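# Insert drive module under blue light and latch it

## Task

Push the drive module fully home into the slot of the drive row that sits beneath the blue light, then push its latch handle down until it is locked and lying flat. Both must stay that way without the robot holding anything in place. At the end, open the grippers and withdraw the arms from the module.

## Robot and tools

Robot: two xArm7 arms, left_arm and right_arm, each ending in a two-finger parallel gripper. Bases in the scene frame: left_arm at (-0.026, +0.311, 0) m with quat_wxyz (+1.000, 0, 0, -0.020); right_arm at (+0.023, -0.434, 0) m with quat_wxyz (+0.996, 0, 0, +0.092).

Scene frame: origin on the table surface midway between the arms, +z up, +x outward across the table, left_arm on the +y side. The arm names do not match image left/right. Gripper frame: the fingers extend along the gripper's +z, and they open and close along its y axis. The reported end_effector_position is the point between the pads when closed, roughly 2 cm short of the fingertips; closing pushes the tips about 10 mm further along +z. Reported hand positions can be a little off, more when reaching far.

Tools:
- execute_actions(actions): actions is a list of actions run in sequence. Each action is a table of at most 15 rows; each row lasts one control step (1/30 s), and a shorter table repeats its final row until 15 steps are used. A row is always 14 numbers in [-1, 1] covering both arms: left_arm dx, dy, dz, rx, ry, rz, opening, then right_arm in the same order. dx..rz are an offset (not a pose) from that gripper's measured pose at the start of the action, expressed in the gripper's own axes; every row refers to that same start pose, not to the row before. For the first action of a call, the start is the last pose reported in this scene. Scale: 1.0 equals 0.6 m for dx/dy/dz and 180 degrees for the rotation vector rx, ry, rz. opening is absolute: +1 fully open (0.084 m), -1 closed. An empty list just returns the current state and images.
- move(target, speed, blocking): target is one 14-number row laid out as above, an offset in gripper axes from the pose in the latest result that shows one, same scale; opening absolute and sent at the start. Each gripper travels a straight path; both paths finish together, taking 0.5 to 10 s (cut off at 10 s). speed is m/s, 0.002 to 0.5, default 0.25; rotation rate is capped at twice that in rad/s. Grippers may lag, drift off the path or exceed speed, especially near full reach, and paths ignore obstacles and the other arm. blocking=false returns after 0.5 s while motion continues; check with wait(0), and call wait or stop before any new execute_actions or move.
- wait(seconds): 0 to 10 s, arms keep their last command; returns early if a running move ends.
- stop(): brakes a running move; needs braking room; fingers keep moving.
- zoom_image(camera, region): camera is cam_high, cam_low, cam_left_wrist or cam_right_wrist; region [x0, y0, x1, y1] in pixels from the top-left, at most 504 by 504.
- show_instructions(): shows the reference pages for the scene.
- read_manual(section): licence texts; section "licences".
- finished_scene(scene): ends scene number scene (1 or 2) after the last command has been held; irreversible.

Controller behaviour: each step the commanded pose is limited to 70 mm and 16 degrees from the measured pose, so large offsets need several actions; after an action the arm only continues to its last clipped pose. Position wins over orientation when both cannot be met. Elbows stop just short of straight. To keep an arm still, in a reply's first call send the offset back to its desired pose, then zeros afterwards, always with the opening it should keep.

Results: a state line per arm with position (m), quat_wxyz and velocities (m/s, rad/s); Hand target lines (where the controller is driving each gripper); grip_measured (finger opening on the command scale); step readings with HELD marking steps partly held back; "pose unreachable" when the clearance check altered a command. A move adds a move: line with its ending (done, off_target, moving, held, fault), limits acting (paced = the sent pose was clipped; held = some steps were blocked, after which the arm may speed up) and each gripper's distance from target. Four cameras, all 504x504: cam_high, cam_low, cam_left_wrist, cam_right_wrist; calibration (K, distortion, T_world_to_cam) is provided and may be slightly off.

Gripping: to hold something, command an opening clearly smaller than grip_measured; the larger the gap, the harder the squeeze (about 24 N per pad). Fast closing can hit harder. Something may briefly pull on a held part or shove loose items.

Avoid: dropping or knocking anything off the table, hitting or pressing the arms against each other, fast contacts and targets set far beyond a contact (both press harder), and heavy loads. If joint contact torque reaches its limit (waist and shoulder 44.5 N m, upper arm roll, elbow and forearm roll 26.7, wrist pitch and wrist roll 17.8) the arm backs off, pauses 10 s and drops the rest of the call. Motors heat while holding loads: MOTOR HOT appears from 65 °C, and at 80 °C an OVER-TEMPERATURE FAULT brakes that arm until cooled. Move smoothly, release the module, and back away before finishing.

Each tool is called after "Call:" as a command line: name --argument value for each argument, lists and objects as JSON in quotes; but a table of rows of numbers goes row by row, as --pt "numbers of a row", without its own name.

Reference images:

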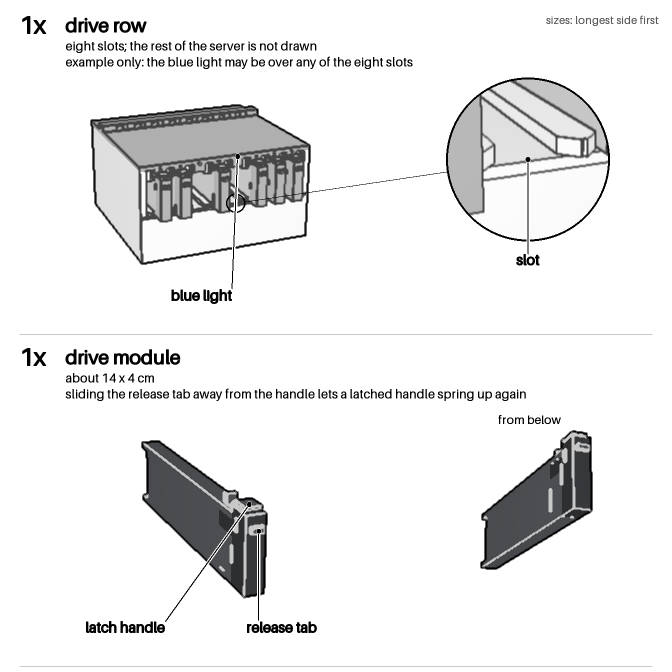

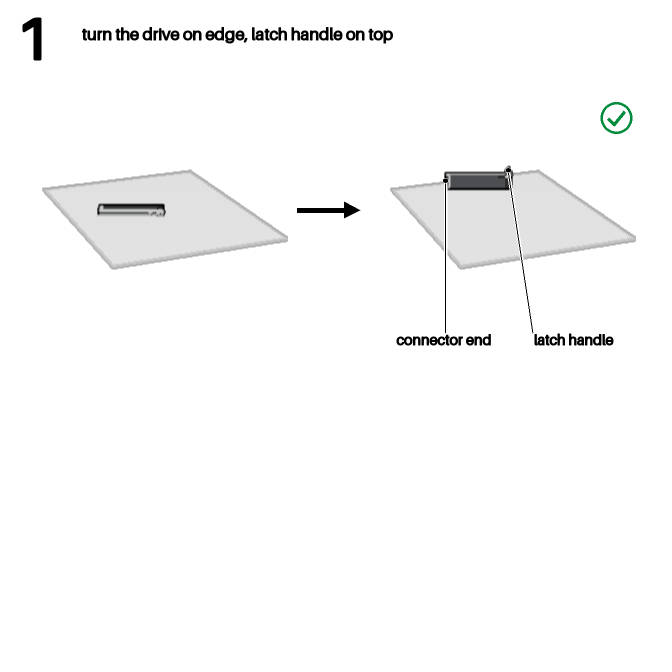

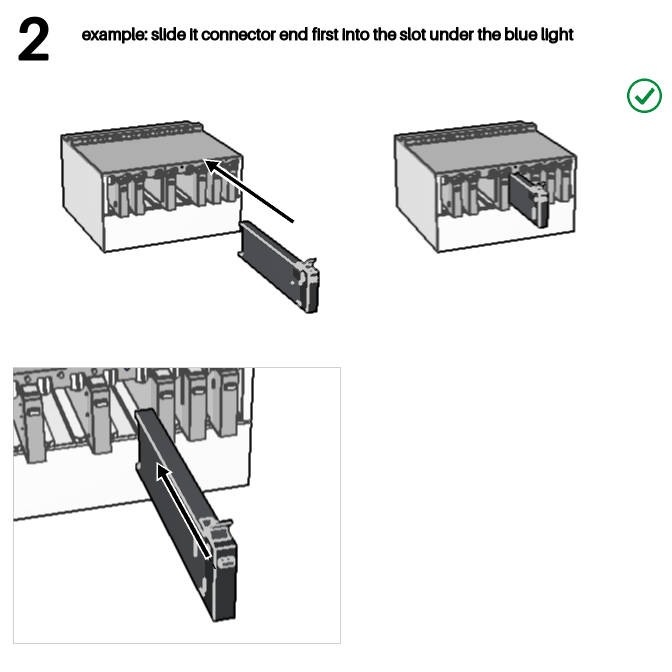

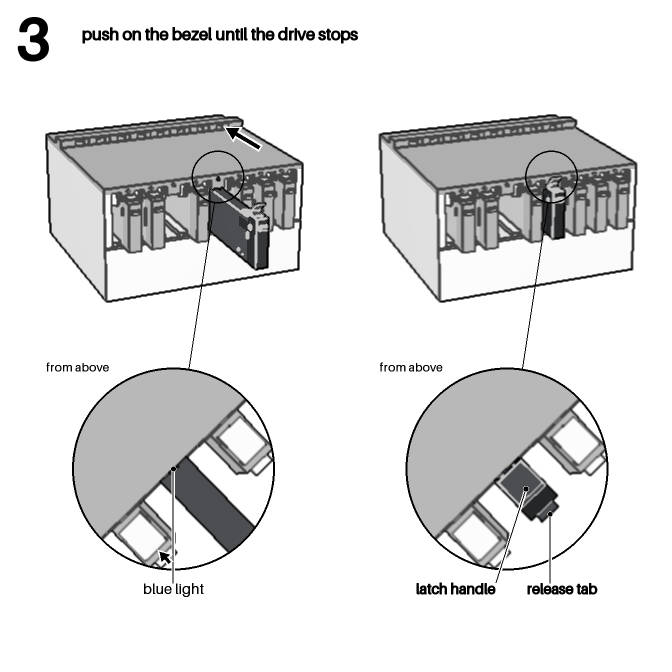

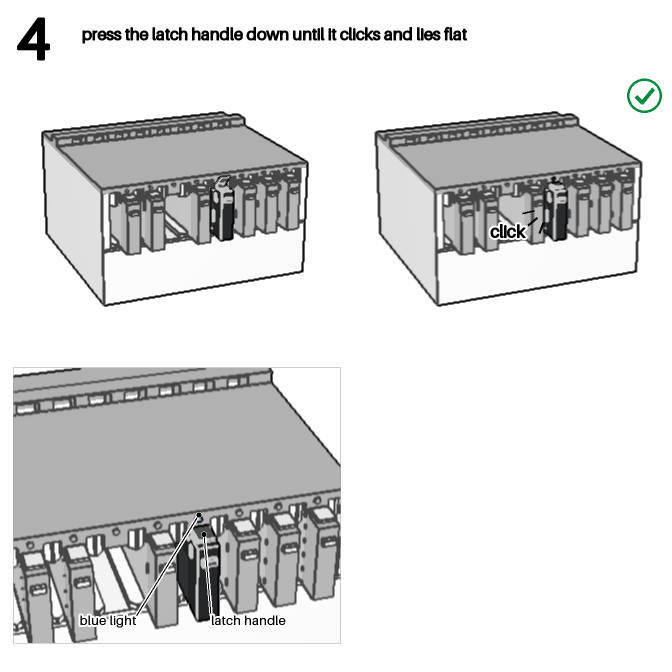

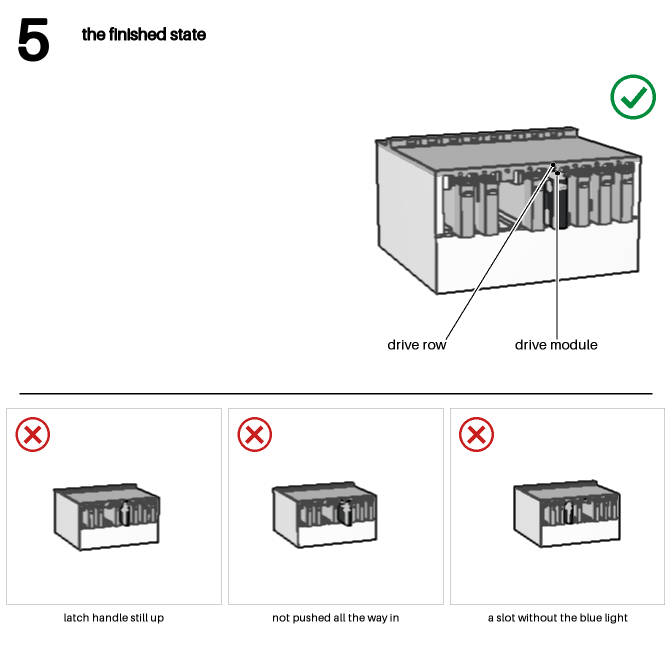

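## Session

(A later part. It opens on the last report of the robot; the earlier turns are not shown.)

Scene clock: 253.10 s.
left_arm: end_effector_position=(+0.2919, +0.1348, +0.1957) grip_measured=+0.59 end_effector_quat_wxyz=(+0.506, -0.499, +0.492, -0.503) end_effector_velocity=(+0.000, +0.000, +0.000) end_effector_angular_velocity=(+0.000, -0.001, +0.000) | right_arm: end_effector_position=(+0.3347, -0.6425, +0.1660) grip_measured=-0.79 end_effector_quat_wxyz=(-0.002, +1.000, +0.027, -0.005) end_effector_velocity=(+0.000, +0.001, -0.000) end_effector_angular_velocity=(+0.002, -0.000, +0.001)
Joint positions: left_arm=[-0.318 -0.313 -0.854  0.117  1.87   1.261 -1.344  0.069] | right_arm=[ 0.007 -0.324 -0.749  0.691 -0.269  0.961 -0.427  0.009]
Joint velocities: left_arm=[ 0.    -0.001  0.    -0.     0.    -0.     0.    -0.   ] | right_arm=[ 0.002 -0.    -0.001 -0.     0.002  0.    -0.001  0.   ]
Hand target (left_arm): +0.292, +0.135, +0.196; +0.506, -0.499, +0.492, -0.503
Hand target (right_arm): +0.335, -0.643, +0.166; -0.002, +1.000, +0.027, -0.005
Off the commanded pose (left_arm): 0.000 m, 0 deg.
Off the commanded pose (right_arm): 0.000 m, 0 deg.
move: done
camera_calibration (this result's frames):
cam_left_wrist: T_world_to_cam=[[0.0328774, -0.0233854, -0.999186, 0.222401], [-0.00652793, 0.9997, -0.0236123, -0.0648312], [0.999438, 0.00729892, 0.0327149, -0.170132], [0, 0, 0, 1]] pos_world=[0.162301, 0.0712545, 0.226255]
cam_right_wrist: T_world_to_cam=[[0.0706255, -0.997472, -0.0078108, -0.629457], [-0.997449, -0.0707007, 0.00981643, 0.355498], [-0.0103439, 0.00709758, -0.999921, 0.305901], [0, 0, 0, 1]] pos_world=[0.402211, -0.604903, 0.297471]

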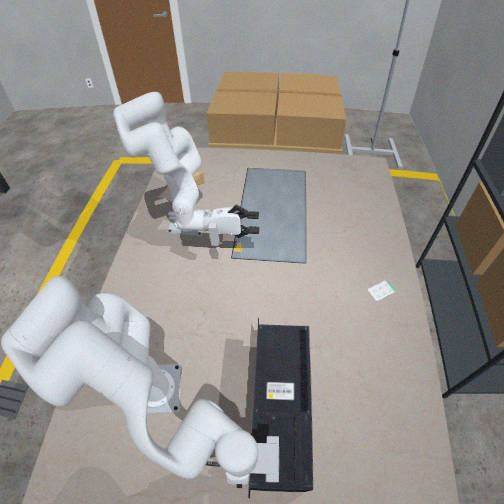

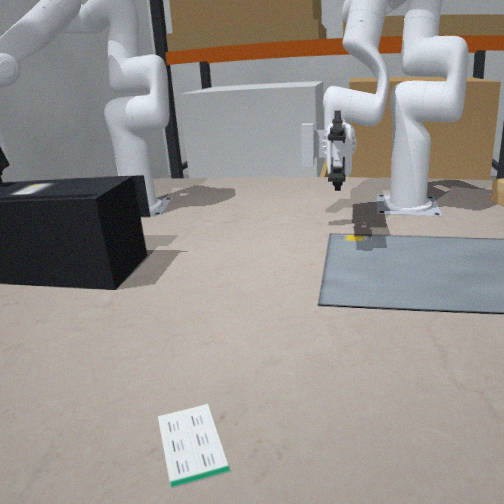

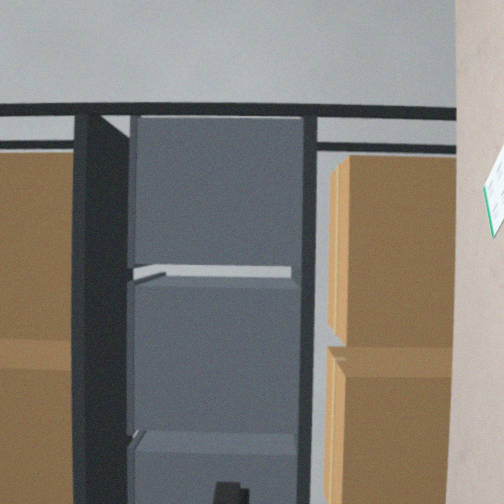

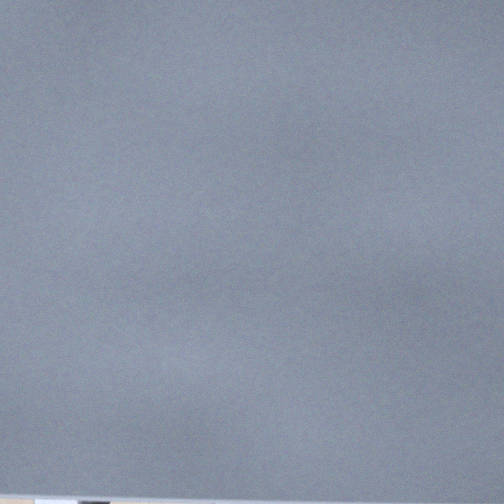

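Call:
move --target '[0,0,0,0,0,0,0.6,0,0,0,0,0,0,-0.5]'

Call:
move --target '[0,0,0,0,0,0,0.6,0,0,-0.1,0,0,0,-0.5]' --speed 0.1

Call:
move --target '[0,0,0,0,0,0,0.6,-0.12,0,0,0,0,0,-0.5]' --speed 0.15

Scene clock: 259.03 s.
left_arm: end_effector_position=(+0.2919, +0.1348, +0.1957) grip_measured=+0.59 end_effector_quat_wxyz=(+0.506, -0.499, +0.492, -0.503) end_effector_velocity=(+0.000, +0.000, +0.000) end_effector_angular_velocity=(-0.002, -0.001, +0.001) | right_arm: end_effector_position=(+0.3350, -0.6425, +0.1662) grip_measured=-0.52 end_effector_quat_wxyz=(-0.002, +1.000, +0.028, -0.005) end_effector_velocity=(-0.002, +0.000, -0.002) end_effector_angular_velocity=(+0.003, +0.006, -0.003)
Joint positions: left_arm=[-0.318 -0.313 -0.854  0.117  1.87   1.261 -1.344  0.069] | right_arm=[ 0.004 -0.323 -0.746  0.691 -0.268  0.96  -0.428  0.021]
Joint velocities: left_arm=[ 0.    -0.001  0.001  0.    -0.    -0.    -0.001  0.   ] | right_arm=[-0.001  0.001 -0.002 -0.002  0.     0.003  0.     0.   ]
Hand target (left_arm): +0.292, +0.135, +0.196; +0.506, -0.499, +0.492, -0.503
Hand target (right_arm): +0.335, -0.642, +0.166; -0.002, +1.000, +0.027, -0.005
Off the commanded pose (left_arm): 0.000 m, 0 deg.
Off the commanded pose (right_arm): 0.000 m, 0 deg.
move: done
camera_calibration (this result's frames):
cam_left_wrist: T_world_to_cam=[[0.0328775, -0.0233856, -0.999186, 0.222401], [-0.00652831, 0.9997, -0.0236124, -0.0648311], [0.999438, 0.00729931, 0.0327149, -0.170132], [0, 0, 0, 1]] pos_world=[0.162301, 0.0712545, 0.226255]
cam_right_wrist: T_world_to_cam=[[0.0708274, -0.997461, -0.00747279, -0.629623], [-0.997442, -0.0708943, 0.00910874, 0.355734], [-0.00961539, 0.00680853, -0.999931, 0.305673], [0, 0, 0, 1]] pos_world=[0.402358, -0.604885, 0.297706]

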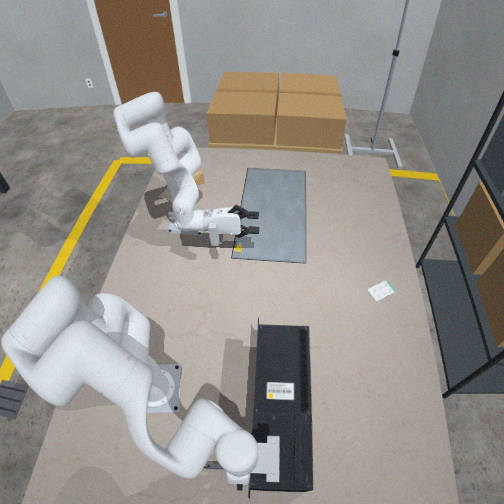

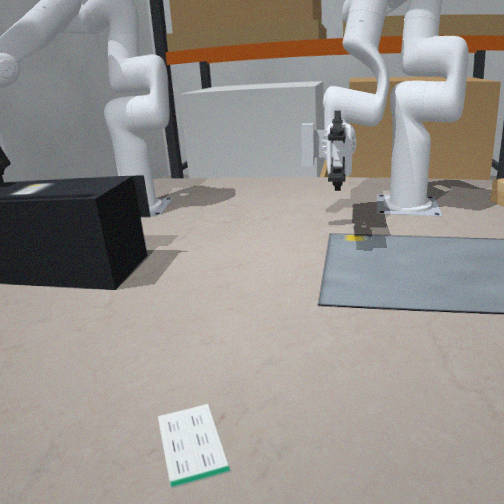

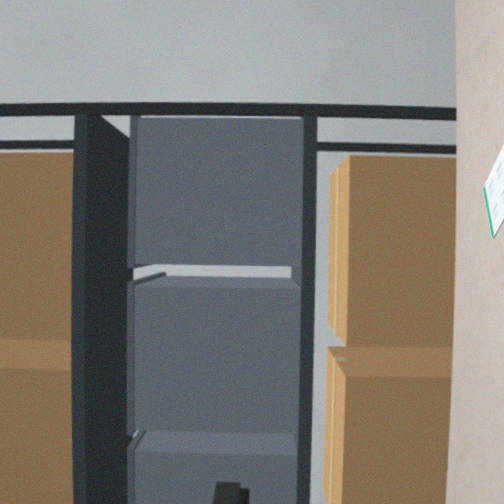

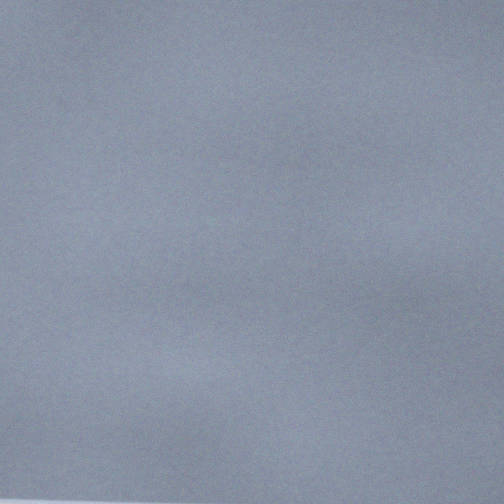

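Scene clock: 259.97 s.
left_arm: end_effector_position=(+0.2919, +0.1348, +0.1957) grip_measured=+0.59 end_effector_quat_wxyz=(+0.506, -0.499, +0.492, -0.503) end_effector_velocity=(-0.000, +0.000, -0.001) end_effector_angular_velocity=(+0.002, +0.002, -0.000) | right_arm: end_effector_position=(+0.3353, -0.6428, +0.2257) grip_measured=-0.52 end_effector_quat_wxyz=(-0.002, +1.000, +0.027, -0.005) end_effector_velocity=(+0.000, -0.001, +0.001) end_effector_angular_velocity=(-0.001, -0.002, -0.002)
Joint positions: left_arm=[-0.318 -0.313 -0.854  0.117  1.87   1.261 -1.344  0.069] | right_arm=[-0.006 -0.405 -0.686  0.808 -0.277  1.155 -0.405  0.021]
Joint velocities: left_arm=[ 0.     0.002 -0.001 -0.    -0.001 -0.     0.001 -0.   ] | right_arm=[-0.001 -0.001  0.001  0.003 -0.     0.001  0.    -0.   ]
Hand target (left_arm): +0.292, +0.135, +0.196; +0.506, -0.499, +0.492, -0.503
Hand target (right_arm): +0.335, -0.643, +0.226; -0.002, +1.000, +0.027, -0.005
Off the commanded pose (left_arm): 0.000 m, 0 deg.
Off the commanded pose (right_arm): 0.001 m, 0 deg.
move: done
camera_calibration (this result's frames):
cam_left_wrist: T_world_to_cam=[[0.0328775, -0.0233854, -0.999186, 0.222401], [-0.00652814, 0.9997, -0.0236122, -0.0648312], [0.999438, 0.00729913, 0.032715, -0.170132], [0, 0, 0, 1]] pos_world=[0.162301, 0.0712545, 0.226255]
cam_right_wrist: T_world_to_cam=[[0.0705064, -0.99748, -0.00796791, -0.629261], [-0.997453, -0.0705862, 0.0102147, 0.355423], [-0.0107514, 0.00722742, -0.999916, 0.365799], [0, 0, 0, 1]] pos_world=[0.402818, -0.605231, 0.357124]

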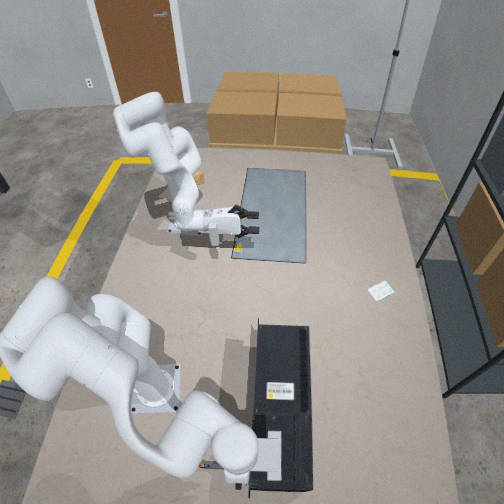

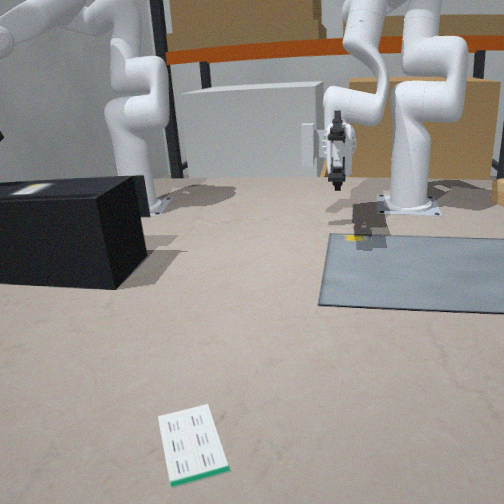

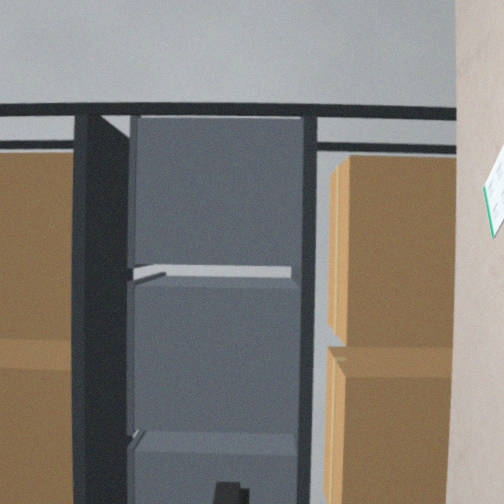

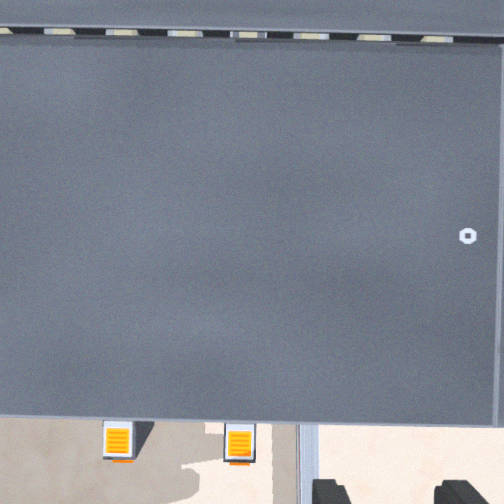

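Scene clock: 260.80 s.
left_arm: end_effector_position=(+0.2919, +0.1348, +0.1957) grip_measured=+0.59 end_effector_quat_wxyz=(+0.506, -0.499, +0.492, -0.503) end_effector_velocity=(-0.000, -0.000, -0.000) end_effector_angular_velocity=(+0.002, +0.001, -0.001) | right_arm: end_effector_position=(+0.2636, -0.6464, +0.2261) grip_measured=-0.52 end_effector_quat_wxyz=(-0.003, +1.000, +0.028, -0.006) end_effector_velocity=(-0.001, +0.001, -0.001) end_effector_angular_velocity=(-0.000, +0.003, +0.002)
Joint positions: left_arm=[-0.318 -0.313 -0.854  0.117  1.87   1.261 -1.344  0.069] | right_arm=[-0.135 -0.65  -0.649  0.659 -0.398  1.243 -0.411  0.021]
Joint velocities: left_arm=[ 0.     0.001 -0.001 -0.     0.001  0.     0.001 -0.   ] | right_arm=[-0.001 -0.     0.002 -0.002 -0.001  0.001 -0.001 -0.   ]
Hand target (left_arm): +0.292, +0.135, +0.196; +0.506, -0.499, +0.492, -0.503
Hand target (right_arm): +0.263, -0.647, +0.226; -0.003, +1.000, +0.027, -0.005
Off the commanded pose (left_arm): 0.000 m, 0 deg.
Off the commanded pose (right_arm): 0.001 m, 0 deg.
move: done
camera_calibration (this result's frames):
cam_left_wrist: T_world_to_cam=[[0.0328775, -0.0233855, -0.999186, 0.222401], [-0.00652828, 0.9997, -0.0236123, -0.0648311], [0.999438, 0.00729928, 0.032715, -0.170132], [0, 0, 0, 1]] pos_world=[0.162301, 0.0712545, 0.226255]
cam_right_wrist: T_world_to_cam=[[0.0712374, -0.997421, -0.00876542, -0.627742], [-0.997397, -0.0713287, 0.0105793, 0.283138], [-0.0111772, 0.00798896, -0.999906, 0.366129], [0, 0, 0, 1]] pos_world=[0.331212, -0.608852, 0.357596]

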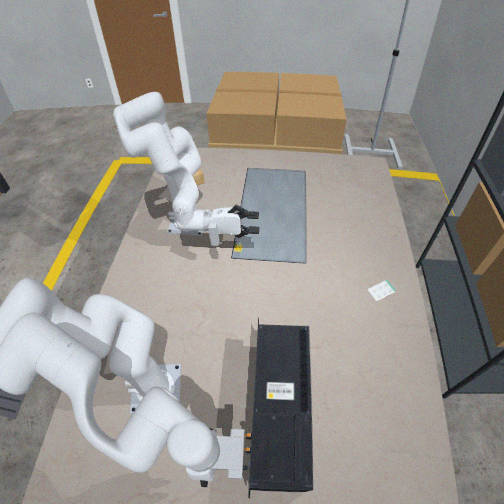

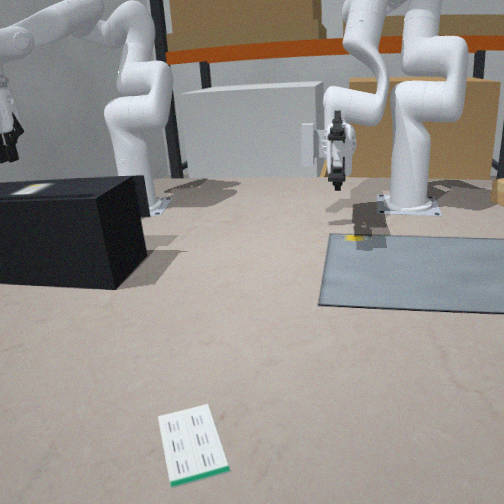

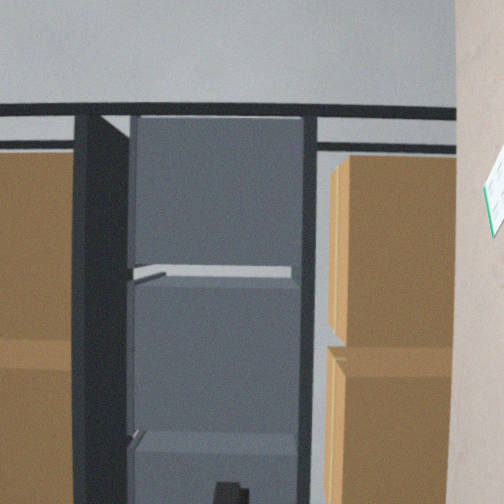

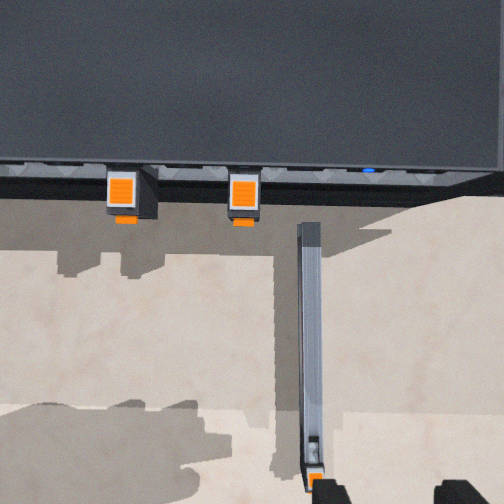

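Call:
move --target '[0,0,0,0,0,0,0.6,-0.025,-0.005,0.24,0,0,0,-0.3]' --speed 0.15

Call:
move --target '[0,0,0,0,0,0,0.6,0,0,0.085,0,0,0,-0.3]' --speed 0.05

Scene clock: 277.10 s.
left_arm: end_effector_position=(+0.2919, +0.1348, +0.1957) grip_measured=+0.59 end_effector_quat_wxyz=(+0.506, -0.499, +0.492, -0.503) end_effector_velocity=(-0.000, -0.000, +0.001) end_effector_angular_velocity=(-0.000, -0.002, -0.001) | right_arm: end_effector_position=(+0.2472, -0.6433, +0.0828) grip_measured=-0.32 end_effector_quat_wxyz=(-0.002, +1.000, +0.028, -0.005) end_effector_velocity=(-0.002, +0.001, -0.002) end_effector_angular_velocity=(+0.004, +0.003, -0.000)
Joint positions: left_arm=[-0.318 -0.313 -0.854  0.117  1.87   1.261 -1.344  0.069] | right_arm=[-0.12  -0.426 -0.879  0.374 -0.503  0.732 -0.433  0.03 ]
Joint velocities: left_arm=[ 0.    -0.002 -0.001 -0.    -0.     0.    -0.    -0.   ] | right_arm=[-0.     0.002 -0.003 -0.005 -0.    -0.002 -0.001  0.   ]
Hand target (left_arm): +0.292, +0.135, +0.196; +0.506, -0.499, +0.492, -0.503
Hand target (right_arm): +0.247, -0.643, +0.082; -0.003, +1.000, +0.028, -0.006
Off the commanded pose (left_arm): 0.000 m, 0 deg.
Off the commanded pose (right_arm): 0.001 m, 0 deg.
move: done
camera_calibration (this result's frames):
cam_left_wrist: T_world_to_cam=[[0.0328775, -0.0233854, -0.999186, 0.222401], [-0.00652839, 0.9997, -0.0236123, -0.0648312], [0.999438, 0.00729938, 0.0327149, -0.170132], [0, 0, 0, 1]] pos_world=[0.162301, 0.0712546, 0.226255]
cam_right_wrist: T_world_to_cam=[[0.0720364, -0.997369, -0.00807863, -0.624991], [-0.997351, -0.0721122, 0.00951496, 0.268119], [-0.0100725, 0.00737181, -0.999922, 0.221929], [0, 0, 0, 1]] pos_world=[0.314666, -0.605648, 0.214311]

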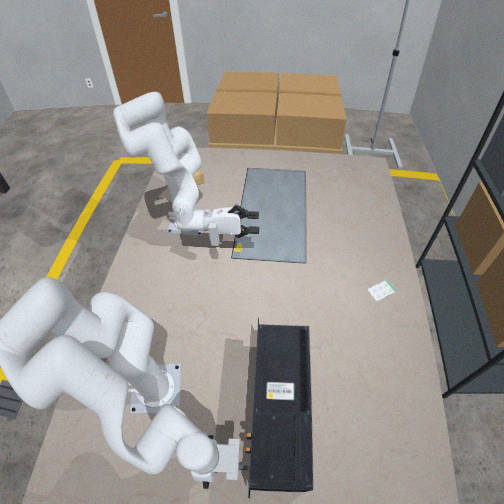

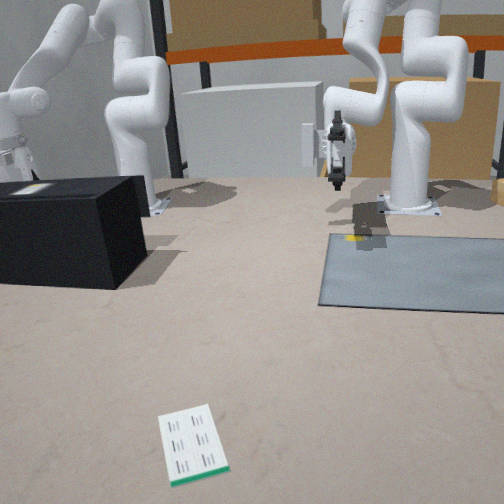

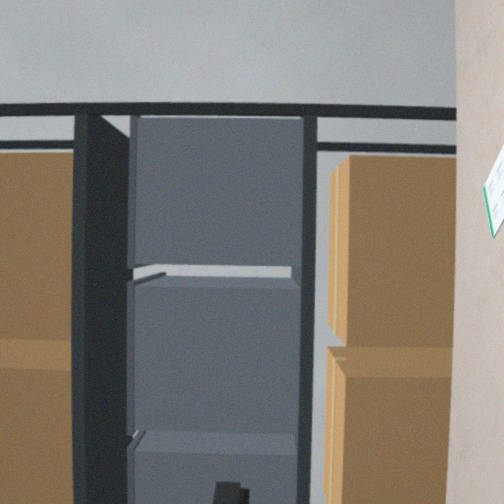

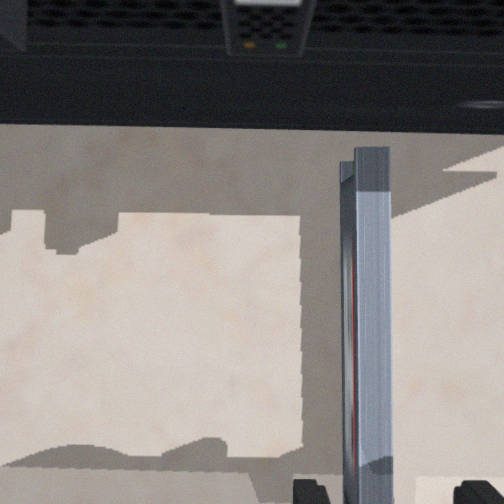

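Scene clock: 278.43 s.
left_arm: end_effector_position=(+0.2919, +0.1348, +0.1957) grip_measured=+0.59 end_effector_quat_wxyz=(+0.506, -0.499, +0.492, -0.503) end_effector_velocity=(+0.000, -0.000, +0.000) end_effector_angular_velocity=(+0.001, -0.001, -0.001) | right_arm: end_effector_position=(+0.2469, -0.6432, +0.0322) grip_measured=-0.32 end_effector_quat_wxyz=(-0.002, +1.000, +0.028, -0.005) end_effector_velocity=(+0.000, -0.000, -0.000) end_effector_angular_velocity=(+0.002, -0.002, +0.000)
Joint positions: left_arm=[-0.318 -0.313 -0.854  0.117  1.87   1.261 -1.344  0.069] | right_arm=[ 0.01  -0.188 -1.023  0.331 -0.373  0.467 -0.54   0.03 ]
Joint velocities: left_arm=[ 0.    -0.001  0.    -0.     0.002 -0.     0.001 -0.   ] | right_arm=[ 0.004  0.001 -0.004  0.001  0.007 -0.002 -0.006 -0.   ]
Hand target (left_arm): +0.292, +0.135, +0.196; +0.506, -0.499, +0.492, -0.503
Hand target (right_arm): +0.247, -0.643, +0.032; -0.002, +1.000, +0.028, -0.005
Off the commanded pose (left_arm): 0.000 m, 0 deg.
Off the commanded pose (right_arm): 0.000 m, 0 deg.
move: done
camera_calibration (this result's frames):
cam_left_wrist: T_world_to_cam=[[0.0328774, -0.0233857, -0.999186, 0.222402], [-0.00652848, 0.9997, -0.0236125, -0.0648311], [0.999438, 0.00729948, 0.0327149, -0.170132], [0, 0, 0, 1]] pos_world=[0.162301, 0.0712545, 0.226255]
cam_right_wrist: T_world_to_cam=[[0.072284, -0.997358, -0.00719871, -0.62538], [-0.997339, -0.0723477, 0.00902916, 0.268143], [-0.00952612, 0.00652689, -0.999933, 0.170624], [0, 0, 0, 1]] pos_world=[0.31426, -0.605442, 0.16369]

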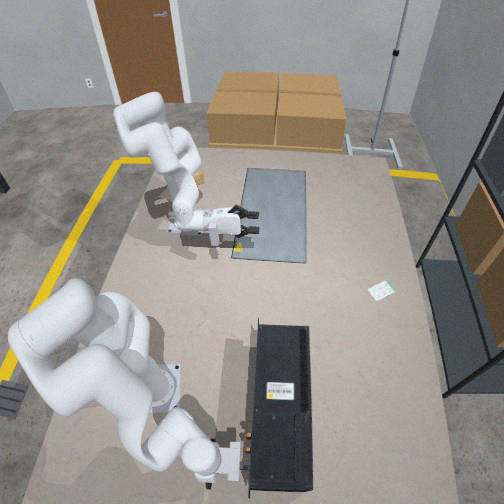

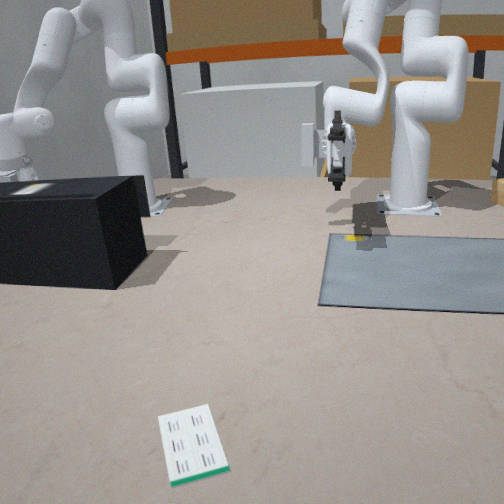

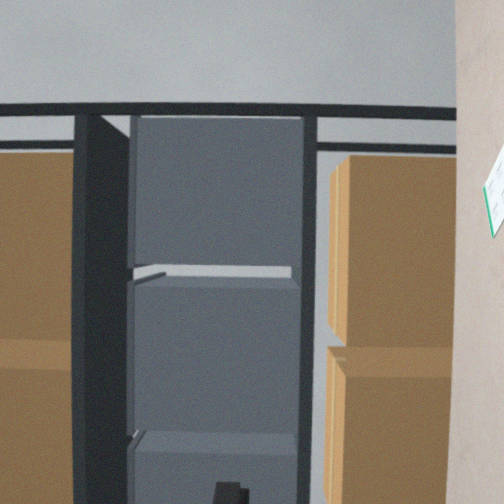

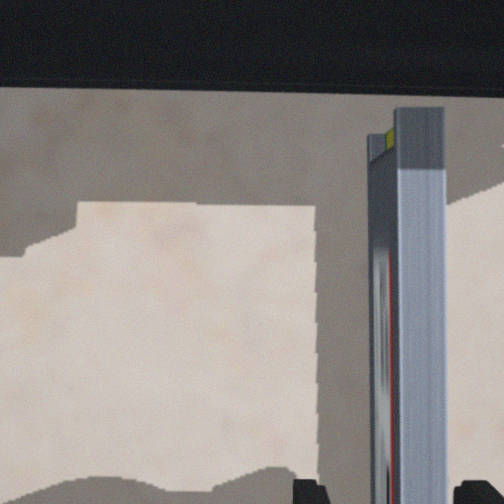

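Call:
move --target '[0,0,0,0,0,0,0.6,0,0,0,0,0,0,-1]'

Call:
move --target '[0,0,0,0,0,0,0.6,-0.015,0.008,-0.223,0,0,0,-1]' --speed 0.1

Call:
zoom_image --camera "cam_right_wrist" --region '[260,0,504,244]'

Scene clock: 284.67 s.
left_arm: end_effector_position=(+0.2919, +0.1348, +0.1957) grip_measured=+0.59 end_effector_quat_wxyz=(+0.506, -0.499, +0.492, -0.503) end_effector_velocity=(-0.000, -0.000, -0.000) end_effector_angular_velocity=(+0.001, -0.000, -0.002) | right_arm: end_effector_position=(+0.2469, -0.6432, +0.0322) grip_measured=-0.79 end_effector_quat_wxyz=(-0.002, +1.000, +0.028, -0.005) end_effector_velocity=(+0.000, +0.000, +0.000) end_effector_angular_velocity=(-0.000, +0.000, +0.001)
Joint positions: left_arm=[-0.318 -0.313 -0.854  0.117  1.87   1.261 -1.344  0.069] | right_arm=[ 0.01  -0.188 -1.023  0.331 -0.373  0.467 -0.54   0.009]
Joint velocities: left_arm=[ 0.    -0.    -0.001 -0.     0.001 -0.     0.001 -0.   ] | right_arm=[ 0.001  0.     0.001  0.    -0.     0.     0.     0.   ]
Hand target (left_arm): +0.292, +0.135, +0.196; +0.506, -0.499, +0.492, -0.503
Hand target (right_arm): +0.247, -0.643, +0.032; -0.002, +1.000, +0.028, -0.005
Off the commanded pose (left_arm): 0.000 m, 0 deg.
Off the commanded pose (right_arm): 0.000 m, 0 deg.
move: done
camera_calibration (this result's frames):
cam_left_wrist: T_world_to_cam=[[0.0328775, -0.0233858, -0.999186, 0.222402], [-0.0065284, 0.9997, -0.0236126, -0.064831], [0.999438, 0.00729941, 0.032715, -0.170132], [0, 0, 0, 1]] pos_world=[0.162301, 0.0712545, 0.226255]
cam_right_wrist: T_world_to_cam=[[0.0722856, -0.997358, -0.00723004, -0.625365], [-0.997338, -0.07235, 0.00907661, 0.268124], [-0.00957572, 0.00655469, -0.999933, 0.170641], [0, 0, 0, 1]] pos_world=[0.314249, -0.605432, 0.163675]

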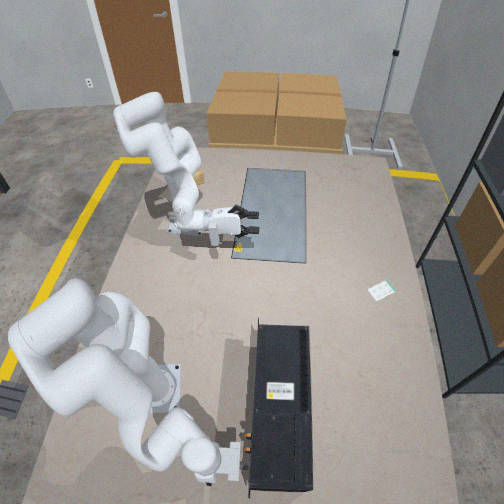

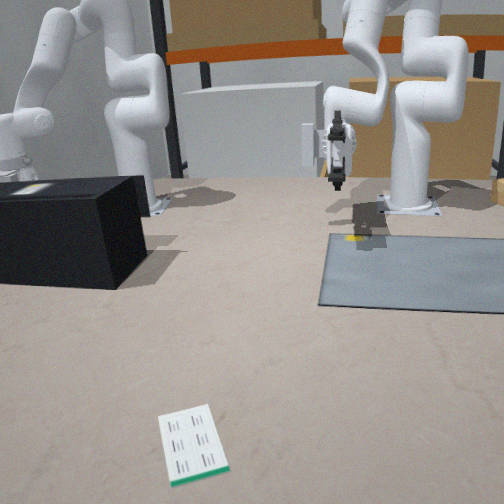

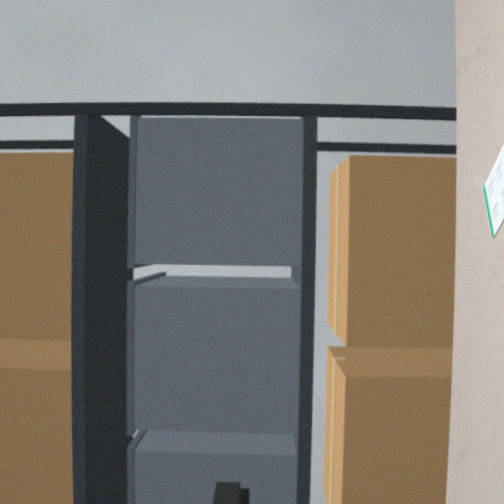

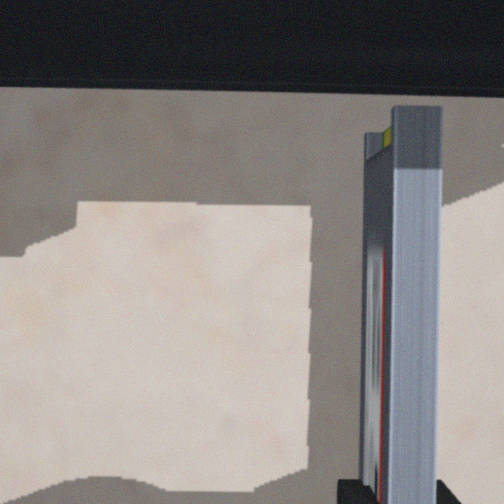

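Scene clock: 286.33 s.
left_arm: end_effector_position=(+0.2919, +0.1348, +0.1957) grip_measured=+0.59 end_effector_quat_wxyz=(+0.506, -0.499, +0.492, -0.503) end_effector_velocity=(-0.000, -0.000, +0.000) end_effector_angular_velocity=(-0.002, -0.000, -0.000) | right_arm: end_effector_position=(+0.2392, -0.6489, +0.1652) grip_measured=-0.79 end_effector_quat_wxyz=(-0.003, +1.000, +0.028, -0.005) end_effector_velocity=(+0.000, -0.001, +0.001) end_effector_angular_velocity=(-0.002, -0.001, -0.001)
Joint positions: left_arm=[-0.318 -0.313 -0.854  0.117  1.87   1.261 -1.344  0.069] | right_arm=[-0.186 -0.663 -0.733  0.49  -0.488  1.082 -0.426  0.009]
Joint velocities: left_arm=[ 0.    -0.001 -0.001 -0.    -0.    -0.    -0.002 -0.   ] | right_arm=[ 0.    -0.001  0.     0.002 -0.001  0.002  0.001 -0.   ]
Hand target (left_arm): +0.292, +0.135, +0.196; +0.506, -0.499, +0.492, -0.503
Hand target (right_arm): +0.239, -0.649, +0.166; -0.002, +1.000, +0.028, -0.005
Off the commanded pose (left_arm): 0.000 m, 0 deg.
Off the commanded pose (right_arm): 0.001 m, 0 deg.
move: done
camera_calibration (this result's frames):
cam_left_wrist: T_world_to_cam=[[0.0328776, -0.0233858, -0.999186, 0.222402], [-0.00652861, 0.9997, -0.0236127, -0.064831], [0.999438, 0.00729962, 0.0327151, -0.170132], [0, 0, 0, 1]] pos_world=[0.162301, 0.0712545, 0.226256]
cam_right_wrist: T_world_to_cam=[[0.071709, -0.997387, -0.00882263, -0.629185], [-0.997368, -0.0717975, 0.0101509, 0.258981], [-0.0107578, 0.0080715, -0.99991, 0.304929], [0, 0, 0, 1]] pos_world=[0.306698, -0.611407, 0.296722]

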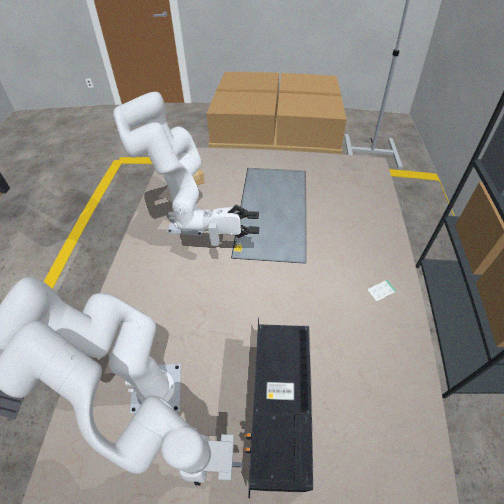

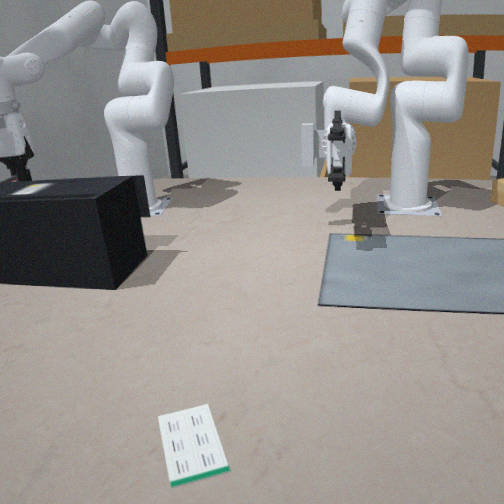

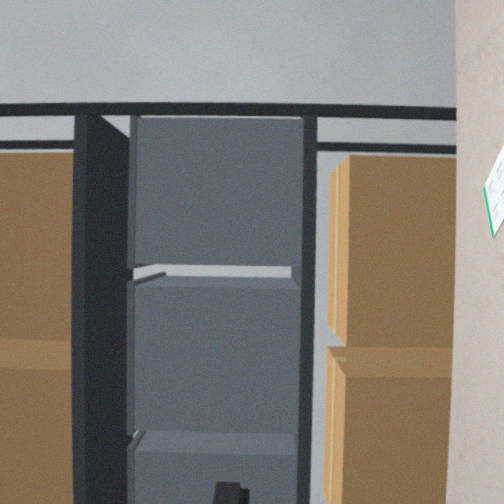

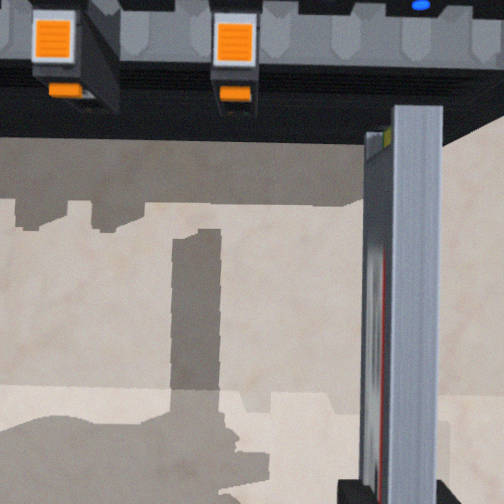

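Region (260, 0, 504, 244) of cam_right_wrist's 504x504 image, scaled by 2.066, with more detail than that image has.

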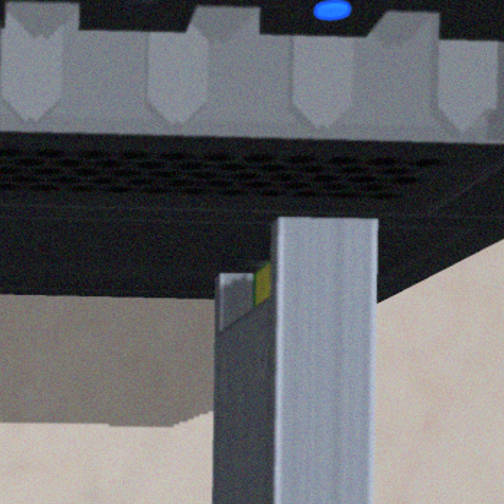

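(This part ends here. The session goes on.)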